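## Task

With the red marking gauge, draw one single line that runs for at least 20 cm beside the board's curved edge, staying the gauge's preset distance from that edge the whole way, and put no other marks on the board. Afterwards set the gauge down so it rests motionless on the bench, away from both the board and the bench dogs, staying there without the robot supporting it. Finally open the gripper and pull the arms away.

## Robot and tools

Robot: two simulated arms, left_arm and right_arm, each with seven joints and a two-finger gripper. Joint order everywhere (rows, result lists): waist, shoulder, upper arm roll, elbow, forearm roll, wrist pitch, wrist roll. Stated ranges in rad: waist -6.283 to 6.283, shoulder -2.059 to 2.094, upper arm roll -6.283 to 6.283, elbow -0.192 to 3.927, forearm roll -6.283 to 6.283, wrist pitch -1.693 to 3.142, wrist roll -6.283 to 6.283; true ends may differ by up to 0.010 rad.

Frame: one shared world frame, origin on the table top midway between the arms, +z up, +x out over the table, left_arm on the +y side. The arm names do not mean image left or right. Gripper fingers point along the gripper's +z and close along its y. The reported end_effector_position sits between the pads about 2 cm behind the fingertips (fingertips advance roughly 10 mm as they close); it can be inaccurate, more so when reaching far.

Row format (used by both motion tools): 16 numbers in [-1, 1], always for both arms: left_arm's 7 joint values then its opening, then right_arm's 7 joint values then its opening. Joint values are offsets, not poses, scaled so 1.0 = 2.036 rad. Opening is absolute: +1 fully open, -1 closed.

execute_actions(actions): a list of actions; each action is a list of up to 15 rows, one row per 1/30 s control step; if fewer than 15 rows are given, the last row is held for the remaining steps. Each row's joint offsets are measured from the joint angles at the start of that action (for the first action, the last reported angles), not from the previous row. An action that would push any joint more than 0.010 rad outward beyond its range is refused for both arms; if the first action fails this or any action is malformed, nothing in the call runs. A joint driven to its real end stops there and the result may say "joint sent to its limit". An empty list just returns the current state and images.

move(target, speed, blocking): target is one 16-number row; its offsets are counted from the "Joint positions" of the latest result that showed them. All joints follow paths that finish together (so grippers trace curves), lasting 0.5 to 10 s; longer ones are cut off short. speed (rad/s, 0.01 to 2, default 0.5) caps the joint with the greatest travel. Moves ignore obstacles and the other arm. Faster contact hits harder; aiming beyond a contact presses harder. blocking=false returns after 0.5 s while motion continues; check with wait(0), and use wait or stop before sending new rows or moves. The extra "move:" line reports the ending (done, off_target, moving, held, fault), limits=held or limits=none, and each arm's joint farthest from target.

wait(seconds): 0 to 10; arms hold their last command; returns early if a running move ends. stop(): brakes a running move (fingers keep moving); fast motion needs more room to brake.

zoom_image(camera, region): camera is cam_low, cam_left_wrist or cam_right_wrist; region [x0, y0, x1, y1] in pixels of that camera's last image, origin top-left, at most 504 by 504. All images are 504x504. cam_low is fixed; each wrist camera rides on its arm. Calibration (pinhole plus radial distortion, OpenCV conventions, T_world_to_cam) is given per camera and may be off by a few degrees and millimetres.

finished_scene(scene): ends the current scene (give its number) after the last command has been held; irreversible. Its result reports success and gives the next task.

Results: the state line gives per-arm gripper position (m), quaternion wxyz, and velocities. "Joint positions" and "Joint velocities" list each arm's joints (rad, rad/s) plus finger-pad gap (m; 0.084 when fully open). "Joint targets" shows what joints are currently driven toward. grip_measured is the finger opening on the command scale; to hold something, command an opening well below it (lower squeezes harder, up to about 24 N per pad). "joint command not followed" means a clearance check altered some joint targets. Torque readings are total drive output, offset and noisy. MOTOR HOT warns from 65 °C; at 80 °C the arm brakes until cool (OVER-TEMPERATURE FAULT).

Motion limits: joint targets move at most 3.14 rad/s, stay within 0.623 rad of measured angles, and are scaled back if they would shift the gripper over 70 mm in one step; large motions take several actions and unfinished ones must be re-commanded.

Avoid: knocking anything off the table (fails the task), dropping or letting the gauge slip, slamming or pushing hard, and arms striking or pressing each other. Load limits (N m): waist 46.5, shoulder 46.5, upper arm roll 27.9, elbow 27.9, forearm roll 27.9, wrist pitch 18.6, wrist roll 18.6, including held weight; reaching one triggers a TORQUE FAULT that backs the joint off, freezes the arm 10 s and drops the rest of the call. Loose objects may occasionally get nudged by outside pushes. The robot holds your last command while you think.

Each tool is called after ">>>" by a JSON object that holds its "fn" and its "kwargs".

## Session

>>> {"fn": "execute_actions", "kwargs": {"actions": []}}

Scene clock: 0.00 s.
left_arm: end_effector_position=(+0.3473, +0.4419, +0.2229) grip_measured=+1.00 end_effector_quat_wxyz=(+0.118, +0.608, +0.335, -0.710) end_effector_velocity=(-0.000, +0.000, -0.000) end_effector_angular_velocity=(+0.000, +0.000, -0.000) | right_arm: end_effector_position=(+0.4669, -0.4442, +0.3096) grip_measured=+1.00 end_effector_quat_wxyz=(+0.423, +0.455, +0.783, -0.041) end_effector_velocity=(+0.000, -0.000, +0.001) end_effector_angular_velocity=(-0.000, -0.002, -0.001)
Joint names: [waist, shoulder, upper arm roll, elbow, forearm roll, wrist pitch, wrist roll]
Joint positions: left_arm=[ 0.234  0.847  0.11   1.802 -0.348  2.552 -0.541  0.084] | right_arm=[-0.051 -0.277 -0.066  0.746 -1.037  0.331 -1.481  0.084]
Joint velocities: left_arm=[ 0.     0.    -0.    -0.     0.001 -0.001  0.     0.   ] | right_arm=[-0.001  0.001  0.     0.002  0.    -0.    -0.    -0.   ]
Joint torques (N m, as the arm reports them, + toward a larger angle): no reading
Joint targets: left_arm=[0.234 0.847 0.110 1.802 -0.348 2.552 -0.541] | right_arm=[-0.051 -0.277 -0.066 0.746 -1.037 0.331 -1.481]
camera_calibration (this result's frames):
cam_left_wrist: T_world_to_cam=[[0.567896, -0.757364, -0.322327, 0.242027], [0.244483, -0.218718, 0.944664, -0.133725], [-0.785953, -0.615274, 0.0609537, 0.658787], [0, 0, 0, 1]] pos_world=[0.413023, 0.55939, 0.164181]
cam_right_wrist: T_world_to_cam=[[0.750197, 0.578777, 0.319722, -0.154752], [0.227327, -0.679825, 0.697252, -0.557384], [0.620909, -0.450394, -0.641574, -0.160964], [0, 0, 0, 1]] pos_world=[0.342746, -0.361854, 0.334844]

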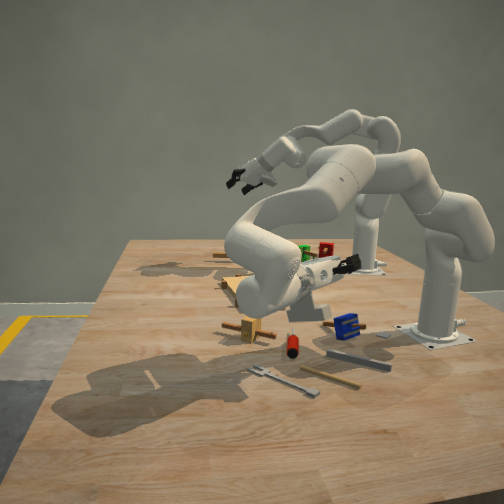

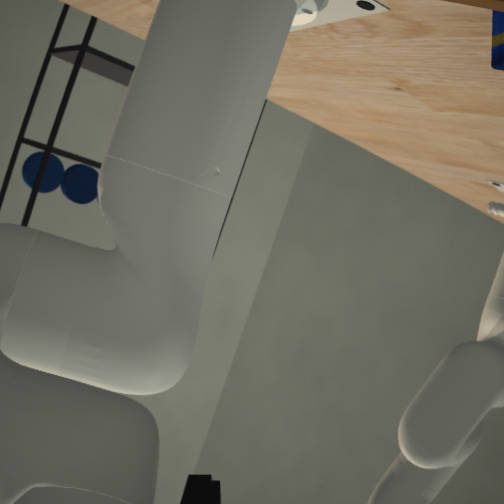

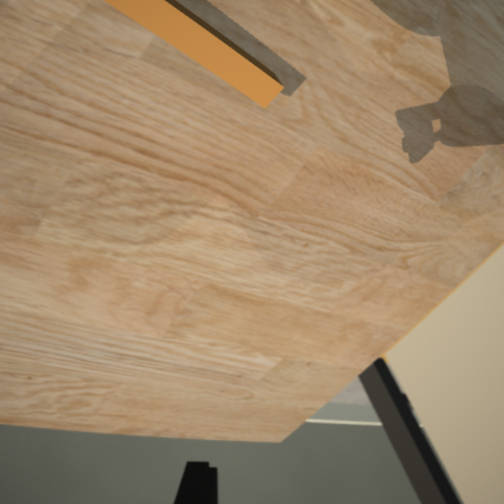

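>>> {"fn": "move", "kwargs": {"target": [0,-0.65,0,0,0,0,0,1,0.35,0.0869,0.0324,0.3212,0.5093,0.5742,0.9,1], "speed": 1.2}}

>>> {"fn": "zoom_image", "kwargs": {"camera": "cam_low", "region": [190, 225, 390, 325]}}

Scene clock: 8.67 s.
left_arm: end_effector_position=(+0.1531, +0.3597, +0.5821) grip_measured=+1.00 end_effector_quat_wxyz=(+0.137, +0.910, +0.368, -0.136) end_effector_velocity=(-0.001, +0.000, +0.001) end_effector_angular_velocity=(+0.002, -0.006, +0.003) | right_arm: end_effector_position=(+0.3527, -0.0798, +0.3654) grip_measured=+1.00 end_effector_quat_wxyz=(+0.000, +0.997, +0.079, +0.000) end_effector_velocity=(-0.000, +0.001, -0.000) end_effector_angular_velocity=(+0.001, +0.001, -0.000)
Joint names: [waist, shoulder, upper arm roll, elbow, forearm roll, wrist pitch, wrist roll]
Joint positions: left_arm=[ 0.234 -0.475  0.11   1.802 -0.348  2.552 -0.541  0.084] | right_arm=[ 0.662 -0.1   -0.     1.4   -0.     1.5    0.351  0.084]
Joint velocities: left_arm=[ 0.001 -0.004  0.002  0.001 -0.    -0.001 -0.    -0.   ] | right_arm=[-0.     0.002  0.001  0.     0.001 -0.001  0.001 -0.   ]
Joint torques (N m, as the arm reports them, + toward a larger angle): left_arm=[-0.31 -1.15  0.41  9.46 -0.02 -1.18 -0.19] | right_arm=[  2.45 -15.93  -0.36  18.37   0.15  -1.93  -0.1 ]
Joint targets: left_arm=[0.234 -0.476 0.110 1.802 -0.348 2.552 -0.541] | right_arm=[0.662 -0.100 -0.000 1.400 -0.000 1.500 0.352]
move: done; limits=none; left_arm: farthest joint: the shoulder, 0.001 radians from its target (1.324 radians at the start); right_arm: farthest joint: the waist, 0.000 radians from its target (0.712 radians at the start)
camera_calibration (this result's frames):
cam_left_wrist: T_world_to_cam=[[0.697535, -0.702466, 0.141377, 0.0963002], [-0.6958, -0.616881, 0.367859, 0.179309], [-0.171196, -0.354964, -0.919071, 0.816421], [0, 0, 0, 1]] pos_world=[0.197358, 0.46806, 0.670774]
cam_right_wrist: T_world_to_cam=[[0.153405, -0.988155, -0.00418953, -0.0940688], [-0.988163, -0.1534, -0.00157099, 0.4034], [0.000909707, 0.00438094, -0.99999, 0.495772], [0, 0, 0, 1]] pos_world=[0.412605, -0.033245, 0.496007]

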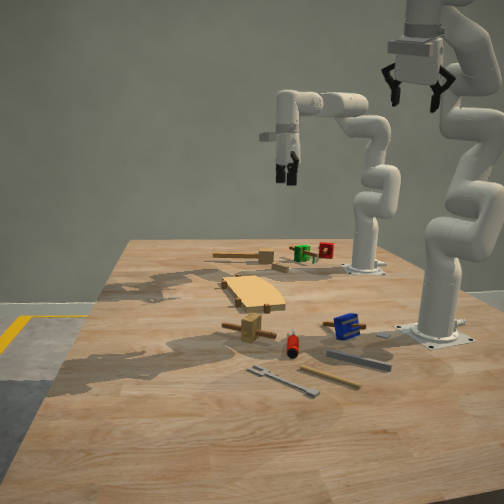

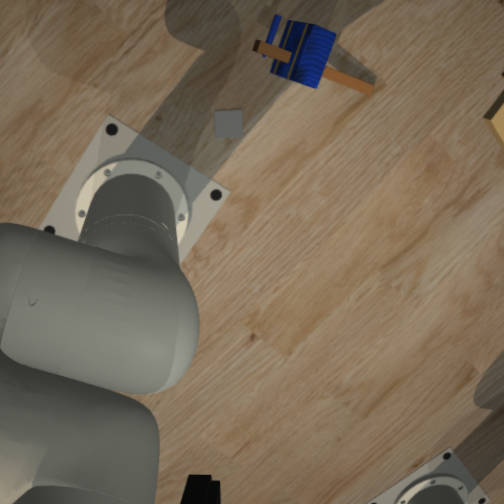

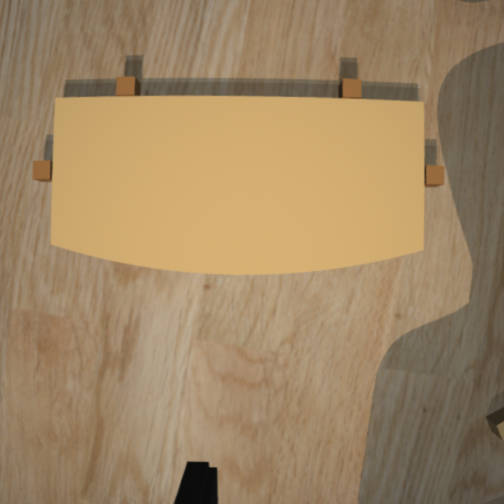

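Region (190, 225, 390, 325) of cam_low's 504x504 image, scaled by 2.520, with more detail than that image has.

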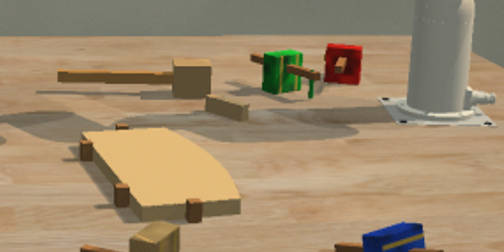

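>>> {"fn": "zoom_image", "kwargs": {"camera": "cam_right_wrist", "region": [40, 220, 250, 290]}}

>>> {"fn": "zoom_image", "kwargs": {"camera": "cam_right_wrist", "region": [230, 220, 440, 290]}}

>>> {"fn": "move", "kwargs": {"target": [0,0,0,0,0,0,0,1,-0.718,-0.2456,0,-0.2947,0,-0.0491,0.6,1], "speed": 1.2}}

Region (40, 220, 250, 290) of cam_right_wrist's 504x504 image, scaled by 2.400, with more detail than that image has.

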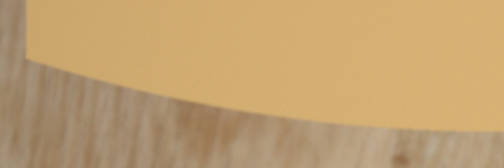

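Region (230, 220, 440, 290) of cam_right_wrist's 504x504 image, scaled by 2.400, with more detail than that image has.

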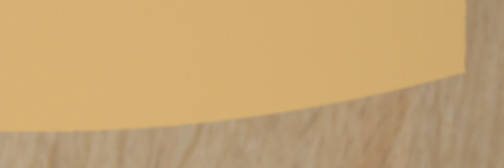

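Scene clock: 19.10 s.
left_arm: end_effector_position=(+0.1531, +0.3597, +0.5821) grip_measured=+1.00 end_effector_quat_wxyz=(+0.137, +0.910, +0.368, -0.136) end_effector_velocity=(+0.000, -0.000, -0.000) end_effector_angular_velocity=(-0.001, +0.001, -0.002) | right_arm: end_effector_position=(+0.1399, -0.5451, +0.3052) grip_measured=+1.00 end_effector_quat_wxyz=(-0.000, -0.304, +0.953, +0.000) end_effector_velocity=(-0.002, -0.001, -0.000) end_effector_angular_velocity=(+0.002, +0.000, -0.008)
Joint names: [waist, shoulder, upper arm roll, elbow, forearm roll, wrist pitch, wrist roll]
Joint positions: left_arm=[ 0.234 -0.475  0.11   1.802 -0.348  2.552 -0.541  0.084] | right_arm=[-0.799 -0.6   -0.     0.8   -0.     1.4    1.573  0.084]
Joint velocities: left_arm=[-0.     0.    -0.001 -0.    -0.001  0.    -0.     0.   ] | right_arm=[-0.005 -0.001 -0.003 -0.002 -0.001  0.001  0.001 -0.   ]
Joint torques (N m, as the arm reports them, + toward a larger angle): left_arm=[-0.16 -1.77  0.58  9.51  0.08 -1.01 -0.12] | right_arm=[ 2.45 -6.64 -0.02 18.54  0.29 -2.01 -0.15]
Joint targets: left_arm=[0.234 -0.475 0.110 1.802 -0.348 2.552 -0.541] | right_arm=[-0.800 -0.600 -0.000 0.800 -0.000 1.400 1.573]
move: done; limits=none; left_arm: farthest joint: the waist, 0.000 radians from its target (0.000 radians at the start); right_arm: farthest joint: the waist, 0.000 radians from its target (1.461 radians at the start)
camera_calibration (this result's frames):
cam_left_wrist: T_world_to_cam=[[0.697534, -0.702466, 0.141377, 0.0963002], [-0.6958, -0.616881, 0.367859, 0.179309], [-0.171196, -0.354964, -0.919072, 0.816421], [0, 0, 0, 1]] pos_world=[0.197358, 0.46806, 0.670774]
cam_right_wrist: T_world_to_cam=[[-0.576024, 0.817421, -0.00442575, 0.564911], [0.817432, 0.576021, -0.00188915, 0.2668], [0.00100509, -0.00470595, -0.999988, 0.432819], [0, 0, 0, 1]] pos_world=[0.106876, -0.613415, 0.435818]

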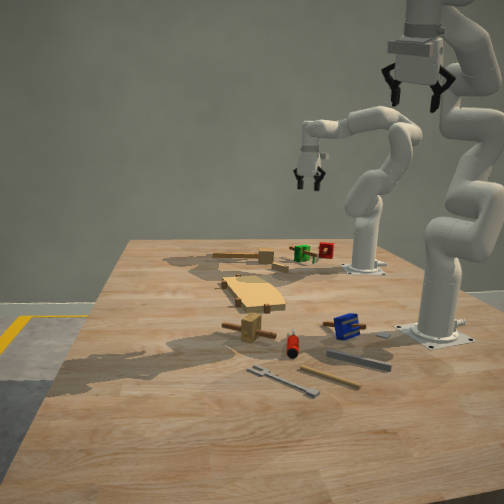

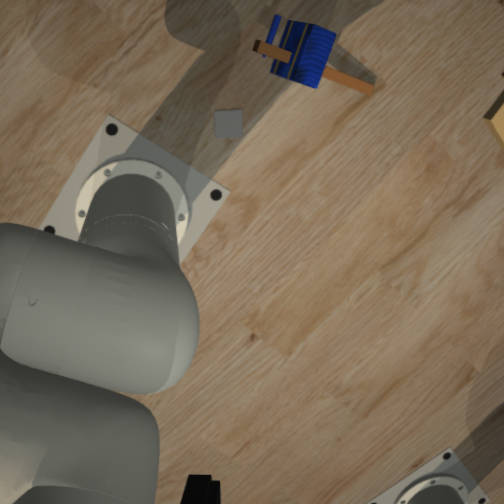

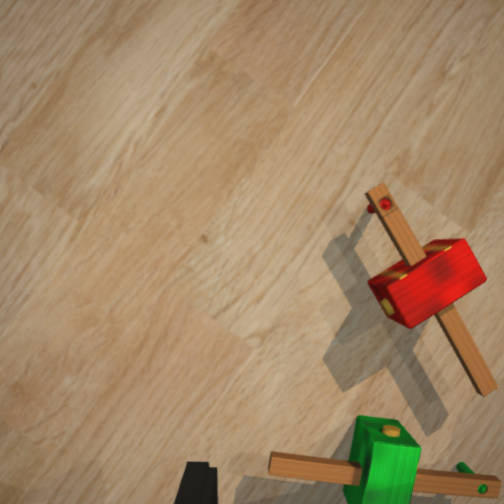

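>>> {"fn": "zoom_image", "kwargs": {"camera": "cam_right_wrist", "region": [340, 170, 504, 404]}}

Region (340, 170, 504, 404) of cam_right_wrist's 504x504 image, scaled by 2.154, with more detail than that image has; it fills the left 353 columns of this view, and the rest is white.

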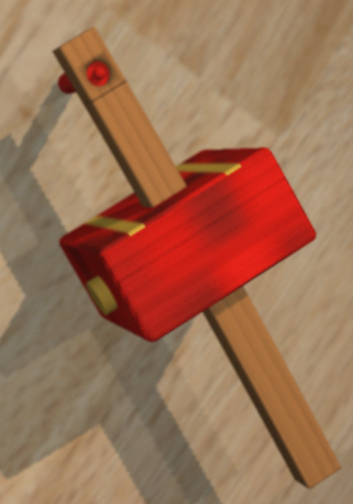

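>>> {"fn": "move", "kwargs": {"target": [0,0,0,0,0,0,0,1,-0.1026,-0.0993,0,-0.3062,0,-0.2069,0.411,0.4], "speed": 0.9}}

Scene clock: 38.90 s.
left_arm: end_effector_position=(+0.1531, +0.3597, +0.5821) grip_measured=+1.00 end_effector_quat_wxyz=(+0.137, +0.910, +0.368, -0.136) end_effector_velocity=(+0.000, +0.000, +0.000) end_effector_angular_velocity=(-0.001, -0.001, +0.001) | right_arm: end_effector_position=(+0.0548, -0.5076, +0.1304) grip_measured=+0.39 end_effector_quat_wxyz=(-0.000, +0.212, +0.977, -0.000) end_effector_velocity=(-0.001, +0.001, -0.001) end_effector_angular_velocity=(+0.002, +0.001, -0.002)
Joint names: [waist, shoulder, upper arm roll, elbow, forearm roll, wrist pitch, wrist roll]
Joint positions: left_arm=[ 0.234 -0.475  0.11   1.802 -0.348  2.552 -0.541  0.084] | right_arm=[-1.008 -0.802 -0.     0.177 -0.     0.979  2.409  0.061]
Joint velocities: left_arm=[-0.001  0.     0.002 -0.    -0.    -0.001 -0.001 -0.   ] | right_arm=[-0.    -0.002 -0.    -0.005 -0.    -0.001  0.002  0.   ]
Joint torques (N m, as the arm reports them, + toward a larger angle): left_arm=[ 0.01 -1.41  0.45  9.44  0.15 -1.02 -0.18] | right_arm=[ 2.68 -2.81  0.07 17.78  0.18 -1.86 -0.2 ]
Joint targets: left_arm=[0.234 -0.475 0.110 1.802 -0.348 2.552 -0.541] | right_arm=[-1.008 -0.802 -0.000 0.177 -0.000 0.979 2.409]
move: done; limits=none; left_arm: farthest joint: the waist, 0.000 radians from its target (0.000 radians at the start); right_arm: farthest joint: the elbow, 0.001 radians from its target (0.623 radians at the start)
camera_calibration (this result's frames):
cam_left_wrist: T_world_to_cam=[[0.697534, -0.702466, 0.141377, 0.0963002], [-0.6958, -0.616881, 0.367859, 0.179309], [-0.171196, -0.354964, -0.919072, 0.816421], [0, 0, 0, 1]] pos_world=[0.197358, 0.46806, 0.670774]
cam_right_wrist: T_world_to_cam=[[0.417846, 0.908504, -0.00503556, 0.476278], [0.908511, -0.417858, -0.00148387, -0.195095], [-0.00345225, -0.00395484, -0.999986, 0.258943], [0, 0, 0, 1]] pos_world=[-0.0208713, -0.513198, 0.261048]

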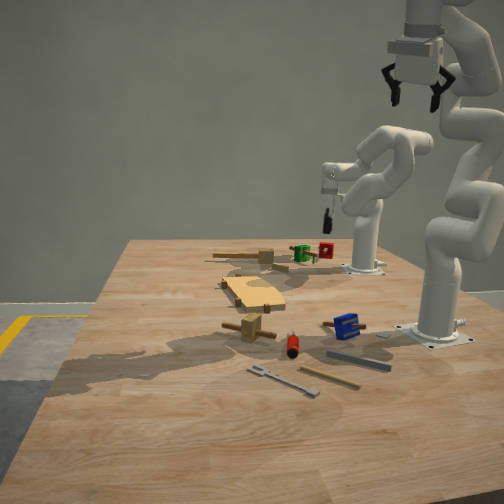

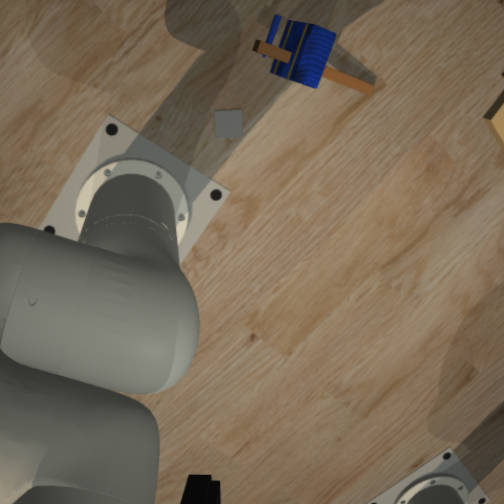

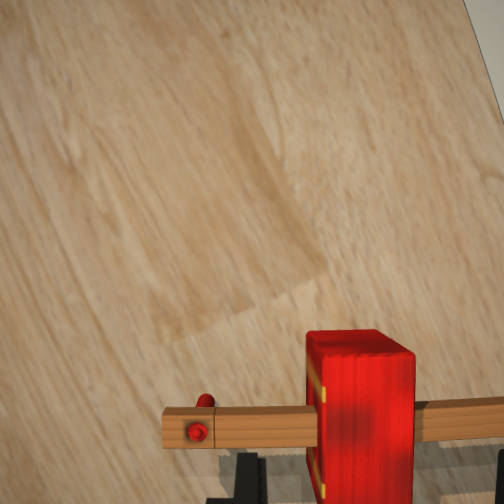

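>>> {"fn": "execute_actions", "kwargs": {"actions": []}}

Scene clock: 63.67 s.
left_arm: end_effector_position=(+0.1531, +0.3597, +0.5821) grip_measured=+1.00 end_effector_quat_wxyz=(+0.137, +0.910, +0.368, -0.136) end_effector_velocity=(-0.000, -0.000, +0.000) end_effector_angular_velocity=(-0.001, -0.000, -0.001) | right_arm: end_effector_position=(+0.0546, -0.5074, +0.1302) grip_measured=+0.39 end_effector_quat_wxyz=(-0.000, +0.212, +0.977, -0.000) end_effector_velocity=(-0.000, -0.000, +0.000) end_effector_angular_velocity=(-0.001, -0.000, -0.001)
Joint names: [waist, shoulder, upper arm roll, elbow, forearm roll, wrist pitch, wrist roll]
Joint positions: left_arm=[ 0.234 -0.475  0.11   1.802 -0.348  2.552 -0.541  0.084] | right_arm=[-1.008 -0.802 -0.     0.177 -0.     0.979  2.409  0.061]
Joint velocities: left_arm=[ 0.001 -0.    -0.    -0.    -0.001  0.001  0.001 -0.   ] | right_arm=[-0.001 -0.001 -0.     0.    -0.     0.    -0.    -0.   ]
Joint torques (N m, as the arm reports them, + toward a larger angle): left_arm=[ 0.25 -1.51  0.44  9.49 -0.15 -1.08 -0.32] | right_arm=[ 2.51 -2.72  0.14 17.73  0.18 -1.86 -0.12]
Joint targets: left_arm=[0.234 -0.475 0.110 1.802 -0.348 2.552 -0.541] | right_arm=[-1.008 -0.802 -0.000 0.177 -0.000 0.979 2.409]
camera_calibration (this result's frames):
cam_left_wrist: T_world_to_cam=[[0.697534, -0.702466, 0.141377, 0.0963003], [-0.6958, -0.616881, 0.367859, 0.179309], [-0.171196, -0.354964, -0.919071, 0.816421], [0, 0, 0, 1]] pos_world=[0.197358, 0.46806, 0.670774]
cam_right_wrist: T_world_to_cam=[[0.418242, 0.908324, -0.00467058, 0.476002], [0.908329, -0.418253, -0.00185031, -0.195041], [-0.00363416, -0.00346855, -0.999987, 0.258967], [0, 0, 0, 1]] pos_world=[-0.0209811, -0.513042, 0.260826]

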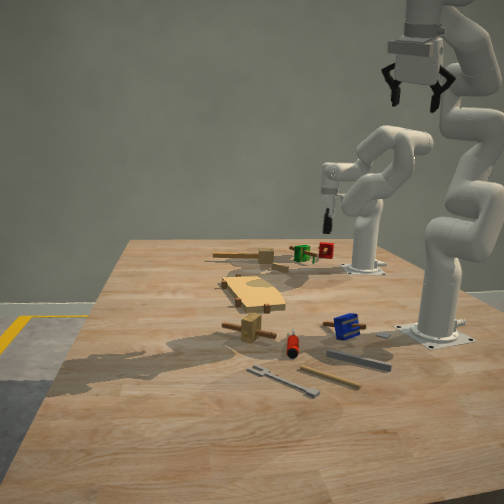

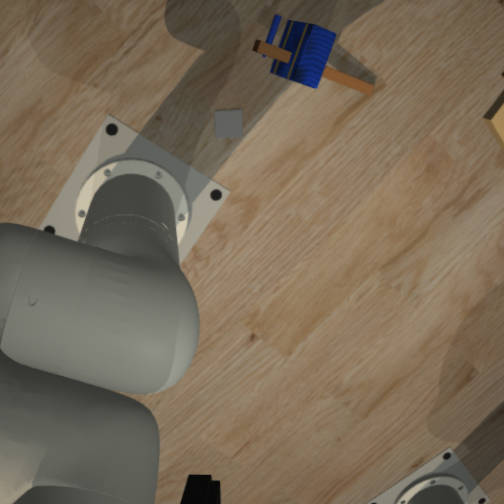

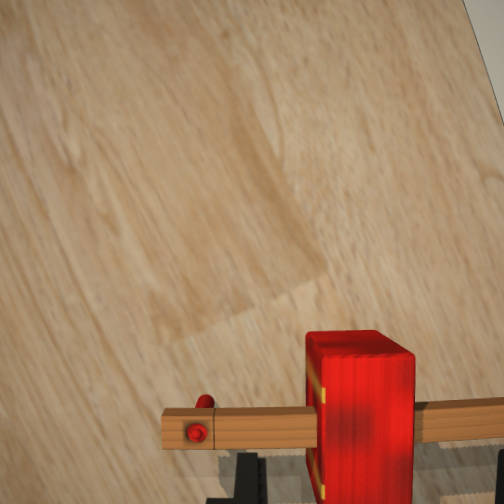

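>>> {"fn": "move", "kwargs": {"target": [0,0,0,0,0,0,0,1,0,0.104,0,-0.0495,0,-0.1535,0,0.2], "speed": 0.3}}

>>> {"fn": "move", "kwargs": {"target": [0,0,0,0,0,0,0,1,0,0,0,0,0,0,0,-1]}}

Scene clock: 70.67 s.
left_arm: end_effector_position=(+0.1531, +0.3597, +0.5821) grip_measured=+1.00 end_effector_quat_wxyz=(+0.137, +0.910, +0.368, -0.136) end_effector_velocity=(+0.000, +0.000, +0.000) end_effector_angular_velocity=(-0.000, -0.002, -0.000) | right_arm: end_effector_position=(+0.0549, -0.5080, +0.0676) grip_measured=+0.19 end_effector_quat_wxyz=(+0.001, +0.212, +0.977, -0.001) end_effector_velocity=(-0.000, -0.000, -0.000) end_effector_angular_velocity=(+0.000, +0.000, -0.000)
Joint names: [waist, shoulder, upper arm roll, elbow, forearm roll, wrist pitch, wrist roll]
Joint positions: left_arm=[ 0.234 -0.475  0.11   1.802 -0.348  2.552 -0.541  0.084] | right_arm=[-1.008 -0.591 -0.     0.078 -0.     0.667  2.409  0.052]
Joint velocities: left_arm=[ 0.001 -0.     0.    -0.    -0.001 -0.001  0.001  0.   ] | right_arm=[-0.001  0.002  0.     0.    -0.    -0.001 -0.     0.   ]
Joint torques (N m, as the arm reports them, + toward a larger angle): left_arm=[-0.46 -1.27  0.19  9.5  -0.27 -1.22 -0.1 ] | right_arm=[ 2.49 -2.43  0.02 12.63 -0.11 -2.35 -0.17]
Joint targets: left_arm=[0.234 -0.475 0.110 1.802 -0.348 2.552 -0.541] | right_arm=[-1.008 -0.590 -0.000 0.076 -0.000 0.667 2.409]
move: done; limits=none; left_arm: farthest joint: the waist, 0.000 radians from its target (0.000 radians at the start); right_arm: farthest joint: the elbow, 0.002 radians from its target (0.101 radians at the start)
camera_calibration (this result's frames):
cam_left_wrist: T_world_to_cam=[[0.697534, -0.702466, 0.141377, 0.0963004], [-0.6958, -0.616881, 0.367859, 0.179309], [-0.171196, -0.354964, -0.919071, 0.816421], [0, 0, 0, 1]] pos_world=[0.197358, 0.46806, 0.670774]
cam_right_wrist: T_world_to_cam=[[0.418187, 0.90834, -0.00617727, 0.476264], [0.908357, -0.418195, -0.000011155, -0.195804], [-0.00259344, -0.0056065, -0.999981, 0.195297], [0, 0, 0, 1]] pos_world=[-0.0208012, -0.513398, 0.198233]

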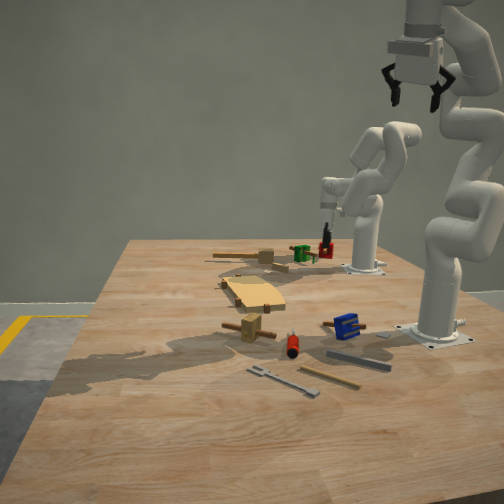

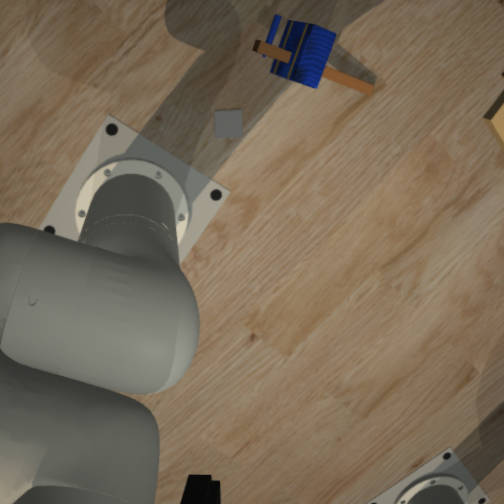

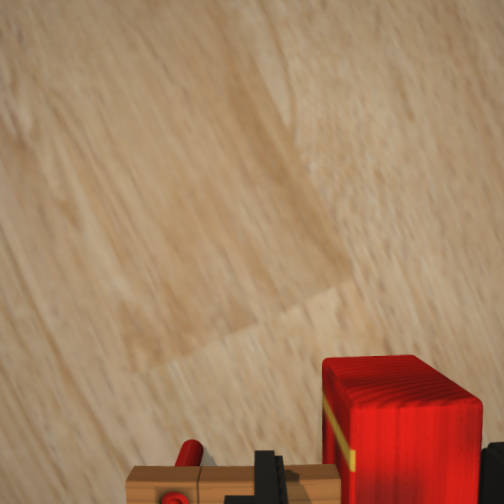

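Scene clock: 71.17 s.
left_arm: end_effector_position=(+0.1531, +0.3597, +0.5821) grip_measured=+1.00 end_effector_quat_wxyz=(+0.137, +0.910, +0.368, -0.136) end_effector_velocity=(+0.000, -0.000, -0.000) end_effector_angular_velocity=(-0.000, +0.001, -0.001) | right_arm: end_effector_position=(+0.0559, -0.5097, +0.0692) grip_measured=-0.28 end_effector_quat_wxyz=(+0.002, +0.212, +0.977, -0.003) end_effector_velocity=(-0.000, +0.000, -0.000) end_effector_angular_velocity=(+0.001, +0.001, +0.000)
Joint names: [waist, shoulder, upper arm roll, elbow, forearm roll, wrist pitch, wrist roll]
Joint positions: left_arm=[ 0.234 -0.475  0.11   1.802 -0.348  2.552 -0.541  0.084] | right_arm=[-1.008 -0.593  0.     0.081  0.     0.667  2.409  0.032]
Joint velocities: left_arm=[-0.001  0.    -0.001 -0.    -0.001  0.    -0.001  0.   ] | right_arm=[ 0.     0.001 -0.    -0.    -0.001 -0.     0.     0.   ]
Joint torques (N m, as the arm reports them, + toward a larger angle): left_arm=[ 0.19 -1.55  0.35  9.27  0.   -1.18 -0.04] | right_arm=[-0.32  2.9  -0.98  3.59 -1.8  -1.12 -0.2 ]
Joint targets: left_arm=[0.234 -0.475 0.110 1.802 -0.348 2.552 -0.541] | right_arm=[-1.008 -0.591 -0.000 0.078 -0.000 0.667 2.409]
move: done; limits=none; left_arm: farthest joint: the waist, 0.000 radians from its target (0.000 radians at the start); right_arm: farthest joint: the elbow, 0.003 radians from its target (0.000 radians at the start)
camera_calibration (this result's frames):
cam_left_wrist: T_world_to_cam=[[0.697535, -0.702466, 0.141377, 0.0963003], [-0.6958, -0.616881, 0.367859, 0.179309], [-0.171196, -0.354964, -0.919071, 0.816421], [0, 0, 0, 1]] pos_world=[0.197358, 0.46806, 0.670774]
cam_right_wrist: T_world_to_cam=[[0.41782, 0.90848, -0.00954612, 0.477754], [0.90853, -0.417801, 0.00394137, -0.197461], [-0.000407729, -0.0103197, -0.999947, 0.194292], [0, 0, 0, 1]] pos_world=[-0.0201368, -0.514524, 0.199621]

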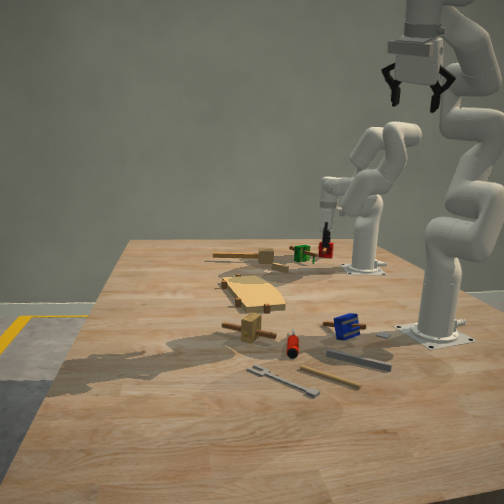

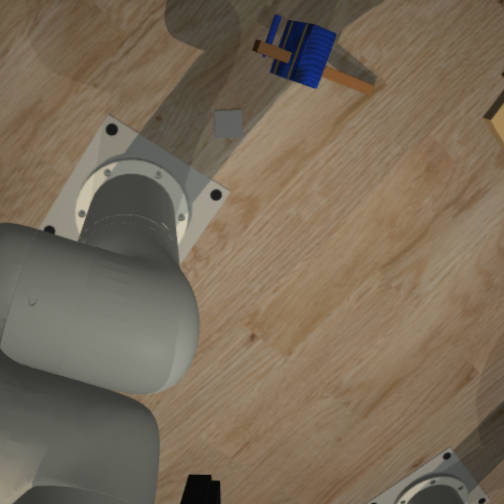

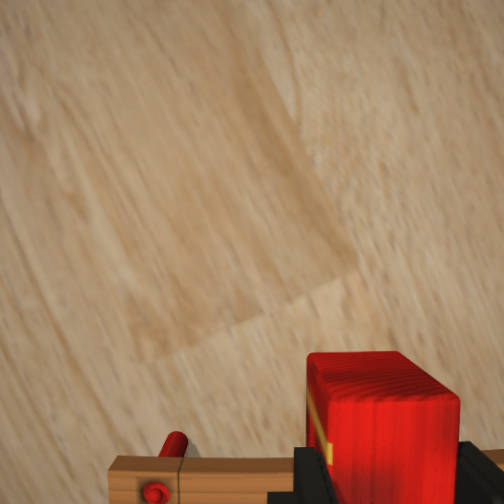

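>>> {"fn": "move", "kwargs": {"target": [0,0,0,0,0,0,0,1,0,-0.125,0,0.065,0,0.193,0,-1], "speed": 0.3}}

Scene clock: 75.30 s.
left_arm: end_effector_position=(+0.1531, +0.3597, +0.5821) grip_measured=+1.00 end_effector_quat_wxyz=(+0.137, +0.910, +0.368, -0.136) end_effector_velocity=(+0.000, -0.000, -0.000) end_effector_angular_velocity=(+0.001, +0.000, -0.000) | right_arm: end_effector_position=(+0.0544, -0.5062, +0.1492) grip_measured=-0.28 end_effector_quat_wxyz=(+0.000, +0.212, +0.977, -0.000) end_effector_velocity=(+0.001, -0.001, +0.002) end_effector_angular_velocity=(-0.004, -0.002, +0.002)
Joint names: [waist, shoulder, upper arm roll, elbow, forearm roll, wrist pitch, wrist roll]
Joint positions: left_arm=[ 0.234 -0.475  0.11   1.802 -0.348  2.552 -0.541  0.084] | right_arm=[-1.008 -0.847  0.     0.213  0.     1.059  2.409  0.032]
Joint velocities: left_arm=[-0.    -0.    -0.001 -0.     0.001 -0.     0.    -0.   ] | right_arm=[ 0.002 -0.001 -0.     0.005  0.001  0.002  0.    -0.   ]
Joint torques (N m, as the arm reports them, + toward a larger angle): left_arm=[-0.05 -1.3   0.19  9.44 -0.08 -1.31 -0.21] | right_arm=[ 2.76 -2.62  0.13 18.58  0.03 -2.02 -0.14]
Joint targets: left_arm=[0.234 -0.475 0.110 1.802 -0.348 2.552 -0.541] | right_arm=[-1.008 -0.847 0.000 0.213 0.000 1.059 2.409]
move: done; limits=none; left_arm: farthest joint: the waist, 0.000 radians from its target (0.000 radians at the start); right_arm: farthest joint: the wrist pitch, 0.001 radians from its target (0.393 radians at the start)
camera_calibration (this result's frames):
cam_left_wrist: T_world_to_cam=[[0.697535, -0.702466, 0.141377, 0.0963002], [-0.6958, -0.616881, 0.367859, 0.179309], [-0.171196, -0.354964, -0.919071, 0.816421], [0, 0, 0, 1]] pos_world=[0.197358, 0.46806, 0.670774]
cam_right_wrist: T_world_to_cam=[[0.417794, 0.908527, -0.0052235, 0.475324], [0.908537, -0.417804, -0.000935279, -0.194175], [-0.00303212, -0.00435499, -0.999986, 0.27751], [0, 0, 0, 1]] pos_world=[-0.021331, -0.511763, 0.279808]

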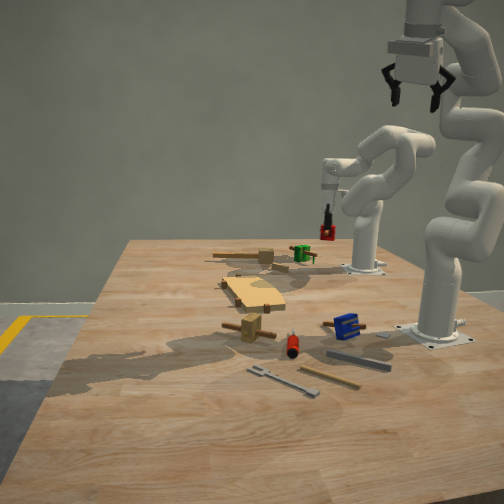

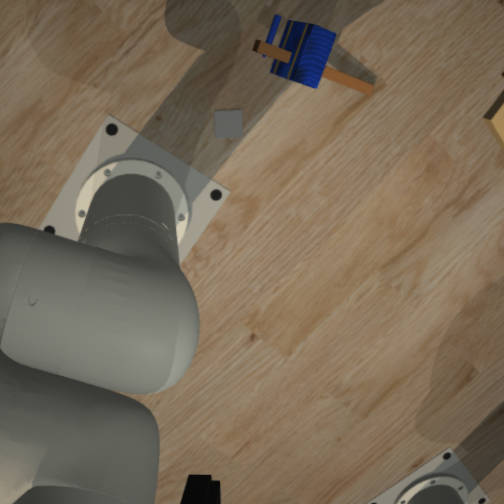

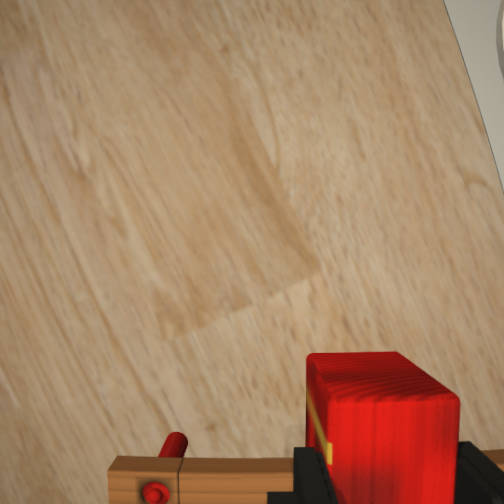

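>>> {"fn": "move", "kwargs": {"target": [0,0,0,0,0,0,0,1,0,0.40,0,0.33,0,-0.07,-0.6,-1], "speed": 0.6}}

>>> {"fn": "move", "kwargs": {"target": [0,0,0,0,0,0,0,1,0,0.1345,0,0.086,0,-0.048,-0.5832,-1], "speed": 0.6}}

Scene clock: 83.43 s.
left_arm: end_effector_position=(+0.1531, +0.3597, +0.5821) grip_measured=+1.00 end_effector_quat_wxyz=(+0.137, +0.910, +0.368, -0.136) end_effector_velocity=(-0.000, +0.000, +0.000) end_effector_angular_velocity=(+0.002, -0.000, +0.002) | right_arm: end_effector_position=(+0.1384, -0.6987, +0.1637) grip_measured=-0.28 end_effector_quat_wxyz=(+0.000, -0.387, +0.922, -0.001) end_effector_velocity=(+0.000, +0.000, -0.001) end_effector_angular_velocity=(+0.003, +0.001, +0.003)
Joint names: [waist, shoulder, upper arm roll, elbow, forearm roll, wrist pitch, wrist roll]
Joint positions: left_arm=[ 0.234 -0.475  0.11   1.802 -0.348  2.552 -0.541  0.084] | right_arm=[-1.008 -0.033  0.     0.885  0.     0.917  1.188  0.032]
Joint velocities: left_arm=[-0.    -0.     0.     0.001  0.002  0.    -0.001 -0.   ] | right_arm=[ 0.001  0.004  0.     0.     0.    -0.    -0.002  0.   ]
Joint torques (N m, as the arm reports them, + toward a larger angle): left_arm=[ 0.09 -1.56  0.3   9.54  0.11 -1.16 -0.1 ] | right_arm=[  2.48 -16.87  -0.36  17.96   0.16  -2.12  -0.2 ]
Joint targets: left_arm=[0.234 -0.475 0.110 1.802 -0.348 2.552 -0.541] | right_arm=[-1.008 -0.033 0.000 0.885 0.000 0.917 1.188]
move: done; limits=none; left_arm: farthest joint: the waist, 0.000 radians from its target (0.000 radians at the start); right_arm: farthest joint: the shoulder, 0.001 radians from its target (0.815 radians at the start)
camera_calibration (this result's frames):
cam_left_wrist: T_world_to_cam=[[0.697535, -0.702466, 0.141377, 0.0963003], [-0.6958, -0.616881, 0.367859, 0.179309], [-0.171196, -0.354964, -0.919071, 0.816421], [0, 0, 0, 1]] pos_world=[0.197358, 0.46806, 0.670774]
cam_right_wrist: T_world_to_cam=[[-0.710511, 0.703664, -0.00564045, 0.62824], [0.703681, 0.710513, -0.00189296, 0.465953], [0.00267561, -0.00531405, -0.999982, 0.289984], [0, 0, 0, 1]] pos_world=[0.117713, -0.771594, 0.294404]

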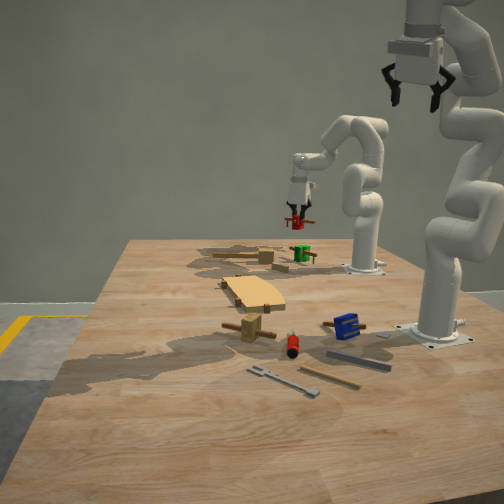

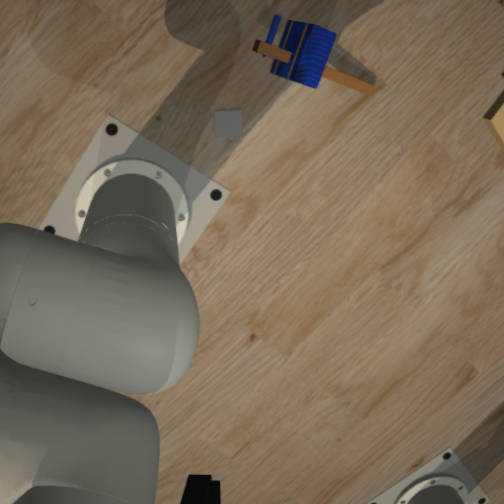

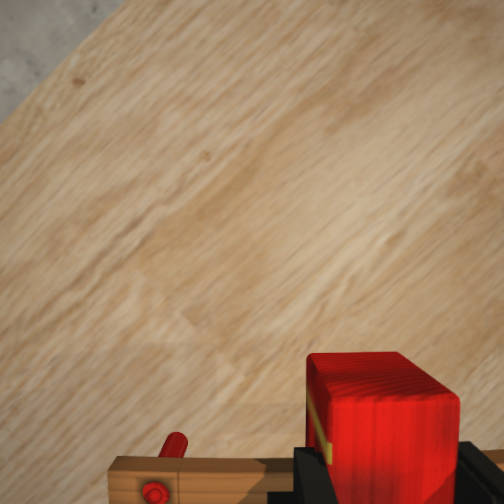

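Scene clock: 85.97 s.
left_arm: end_effector_position=(+0.1531, +0.3597, +0.5821) grip_measured=+1.00 end_effector_quat_wxyz=(+0.137, +0.910, +0.368, -0.136) end_effector_velocity=(-0.000, +0.000, +0.000) end_effector_angular_velocity=(-0.000, -0.000, +0.001) | right_arm: end_effector_position=(+0.1631, -0.7554, +0.1104) grip_measured=-0.28 end_effector_quat_wxyz=(+0.000, +0.836, -0.548, +0.000) end_effector_velocity=(-0.000, +0.001, -0.002) end_effector_angular_velocity=(+0.005, +0.002, +0.003)
Joint names: [waist, shoulder, upper arm roll, elbow, forearm roll, wrist pitch, wrist roll]
Joint positions: left_arm=[ 0.234 -0.475  0.11   1.802 -0.348  2.552 -0.541  0.084] | right_arm=[-1.008  0.24   0.     1.06   0.     0.819  0.001  0.032]
Joint velocities: left_arm=[-0.001 -0.     0.001  0.     0.     0.    -0.001 -0.   ] | right_arm=[ 0.001  0.003  0.    -0.001 -0.     0.002 -0.002 -0.   ]
Joint torques (N m, as the arm reports them, + toward a larger angle): left_arm=[-0.01 -1.09  0.51  9.65 -0.16 -1.09 -0.1 ] | right_arm=[  2.58 -21.55  -0.31  17.44   0.27  -2.11  -0.15]
Joint targets: left_arm=[0.234 -0.475 0.110 1.802 -0.348 2.552 -0.541] | right_arm=[-1.008 0.241 0.000 1.060 0.000 0.819 0.001]
move: done; limits=none; left_arm: farthest joint: the waist, 0.000 radians from its target (0.000 radians at the start); right_arm: farthest joint: the waist, 0.000 radians from its target (0.000 radians at the start)
camera_calibration (this result's frames):
cam_left_wrist: T_world_to_cam=[[0.697534, -0.702466, 0.141376, 0.0963004], [-0.6958, -0.616881, 0.367859, 0.179309], [-0.171196, -0.354964, -0.919071, 0.816421], [0, 0, 0, 1]] pos_world=[0.197358, 0.46806, 0.670774]
cam_right_wrist: T_world_to_cam=[[-0.918524, -0.395336, -0.00471219, -0.110957], [-0.395332, 0.918536, -0.00180377, 0.825077], [0.00504141, 0.000206074, -0.999987, 0.240139], [0, 0, 0, 1]] pos_world=[0.223052, -0.801778, 0.241101]

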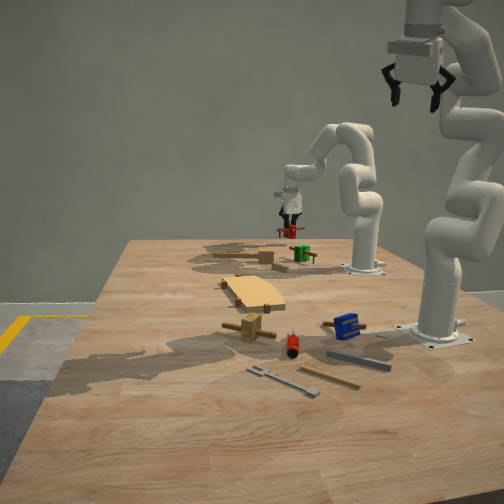

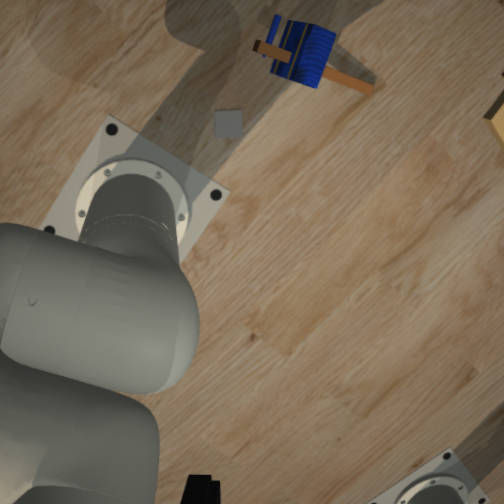

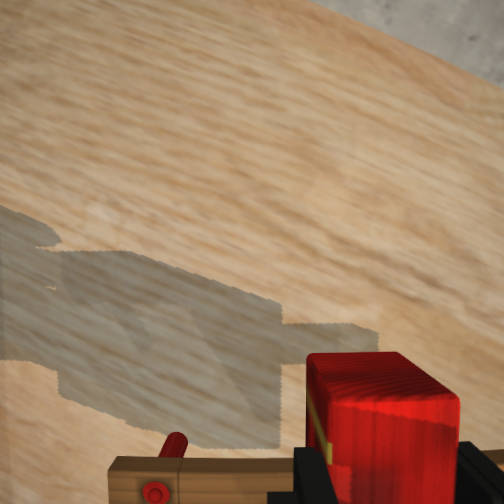

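>>> {"fn": "move", "kwargs": {"target": [0,0,0,0,0,0,0,1,0,0.0365,0,-0.0135,0,-0.0495,0,-1], "speed": 0.1}}

Scene clock: 90.37 s.
left_arm: end_effector_position=(+0.1531, +0.3597, +0.5821) grip_measured=+1.00 end_effector_quat_wxyz=(+0.137, +0.910, +0.368, -0.136) end_effector_velocity=(+0.000, -0.000, +0.000) end_effector_angular_velocity=(-0.000, -0.000, -0.001) | right_arm: end_effector_position=(+0.1634, -0.7561, +0.0718) grip_measured=-0.28 end_effector_quat_wxyz=(+0.000, +0.836, -0.548, +0.001) end_effector_velocity=(+0.000, +0.000, -0.001) end_effector_angular_velocity=(-0.000, -0.000, +0.000)
Joint names: [waist, shoulder, upper arm roll, elbow, forearm roll, wrist pitch, wrist roll]
Joint positions: left_arm=[ 0.234 -0.475  0.11   1.802 -0.348  2.552 -0.541  0.084] | right_arm=[-1.008  0.313  0.     1.033  0.     0.718  0.001  0.032]
Joint velocities: left_arm=[-0.    -0.    -0.001 -0.    -0.001 -0.    -0.001  0.   ] | right_arm=[ 0.     0.002 -0.    -0.001  0.    -0.003 -0.     0.   ]
Joint torques (N m, as the arm reports them, + toward a larger angle): left_arm=[-0.12 -1.33  0.14  9.09  0.02 -1.06 -0.11] | right_arm=[  2.31 -18.91  -0.58  14.7    0.16  -2.05  -0.2 ]
Joint targets: left_arm=[0.234 -0.475 0.110 1.802 -0.348 2.552 -0.541] | right_arm=[-1.008 0.315 0.000 1.032 0.000 0.718 0.001]
move: done; limits=none; left_arm: farthest joint: the waist, 0.000 radians from its target (0.000 radians at the start); right_arm: farthest joint: the shoulder, 0.001 radians from its target (0.074 radians at the start)
camera_calibration (this result's frames):
cam_left_wrist: T_world_to_cam=[[0.697534, -0.702466, 0.141377, 0.0963003], [-0.6958, -0.616881, 0.367859, 0.179309], [-0.171196, -0.354964, -0.919071, 0.816421], [0, 0, 0, 1]] pos_world=[0.197358, 0.46806, 0.670774]
cam_right_wrist: T_world_to_cam=[[-0.918506, -0.395378, -0.00473359, -0.111135], [-0.395366, 0.918518, -0.00324571, 0.825914], [0.00563117, -0.0011097, -0.999984, 0.200462], [0, 0, 0, 1]] pos_world=[0.223331, -0.802334, 0.202613]

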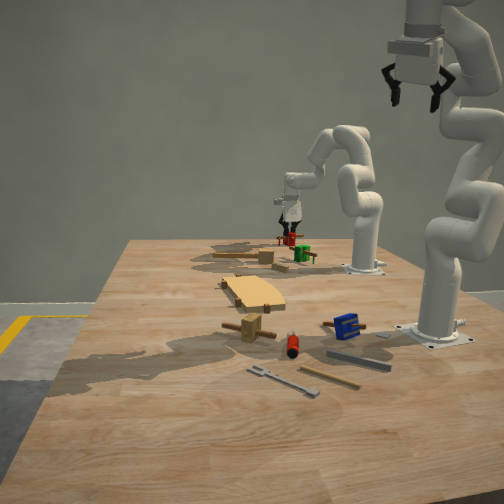

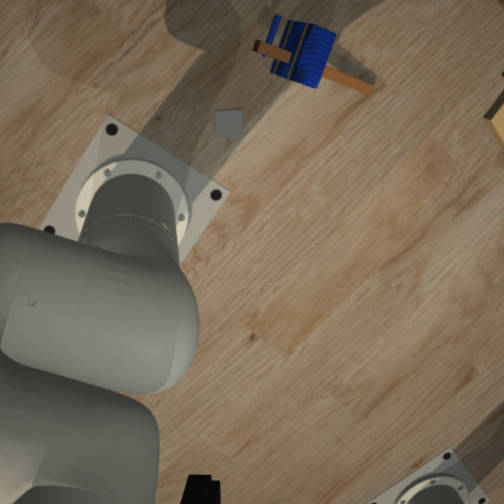

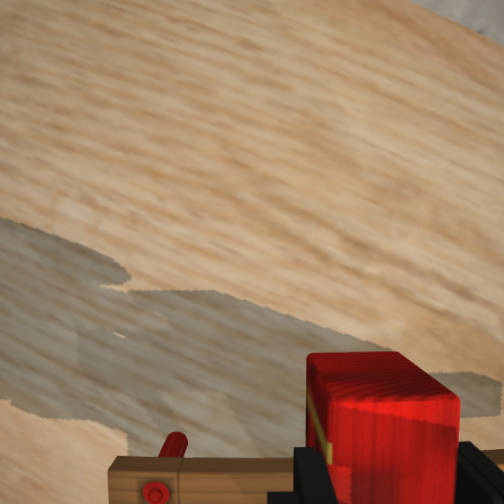

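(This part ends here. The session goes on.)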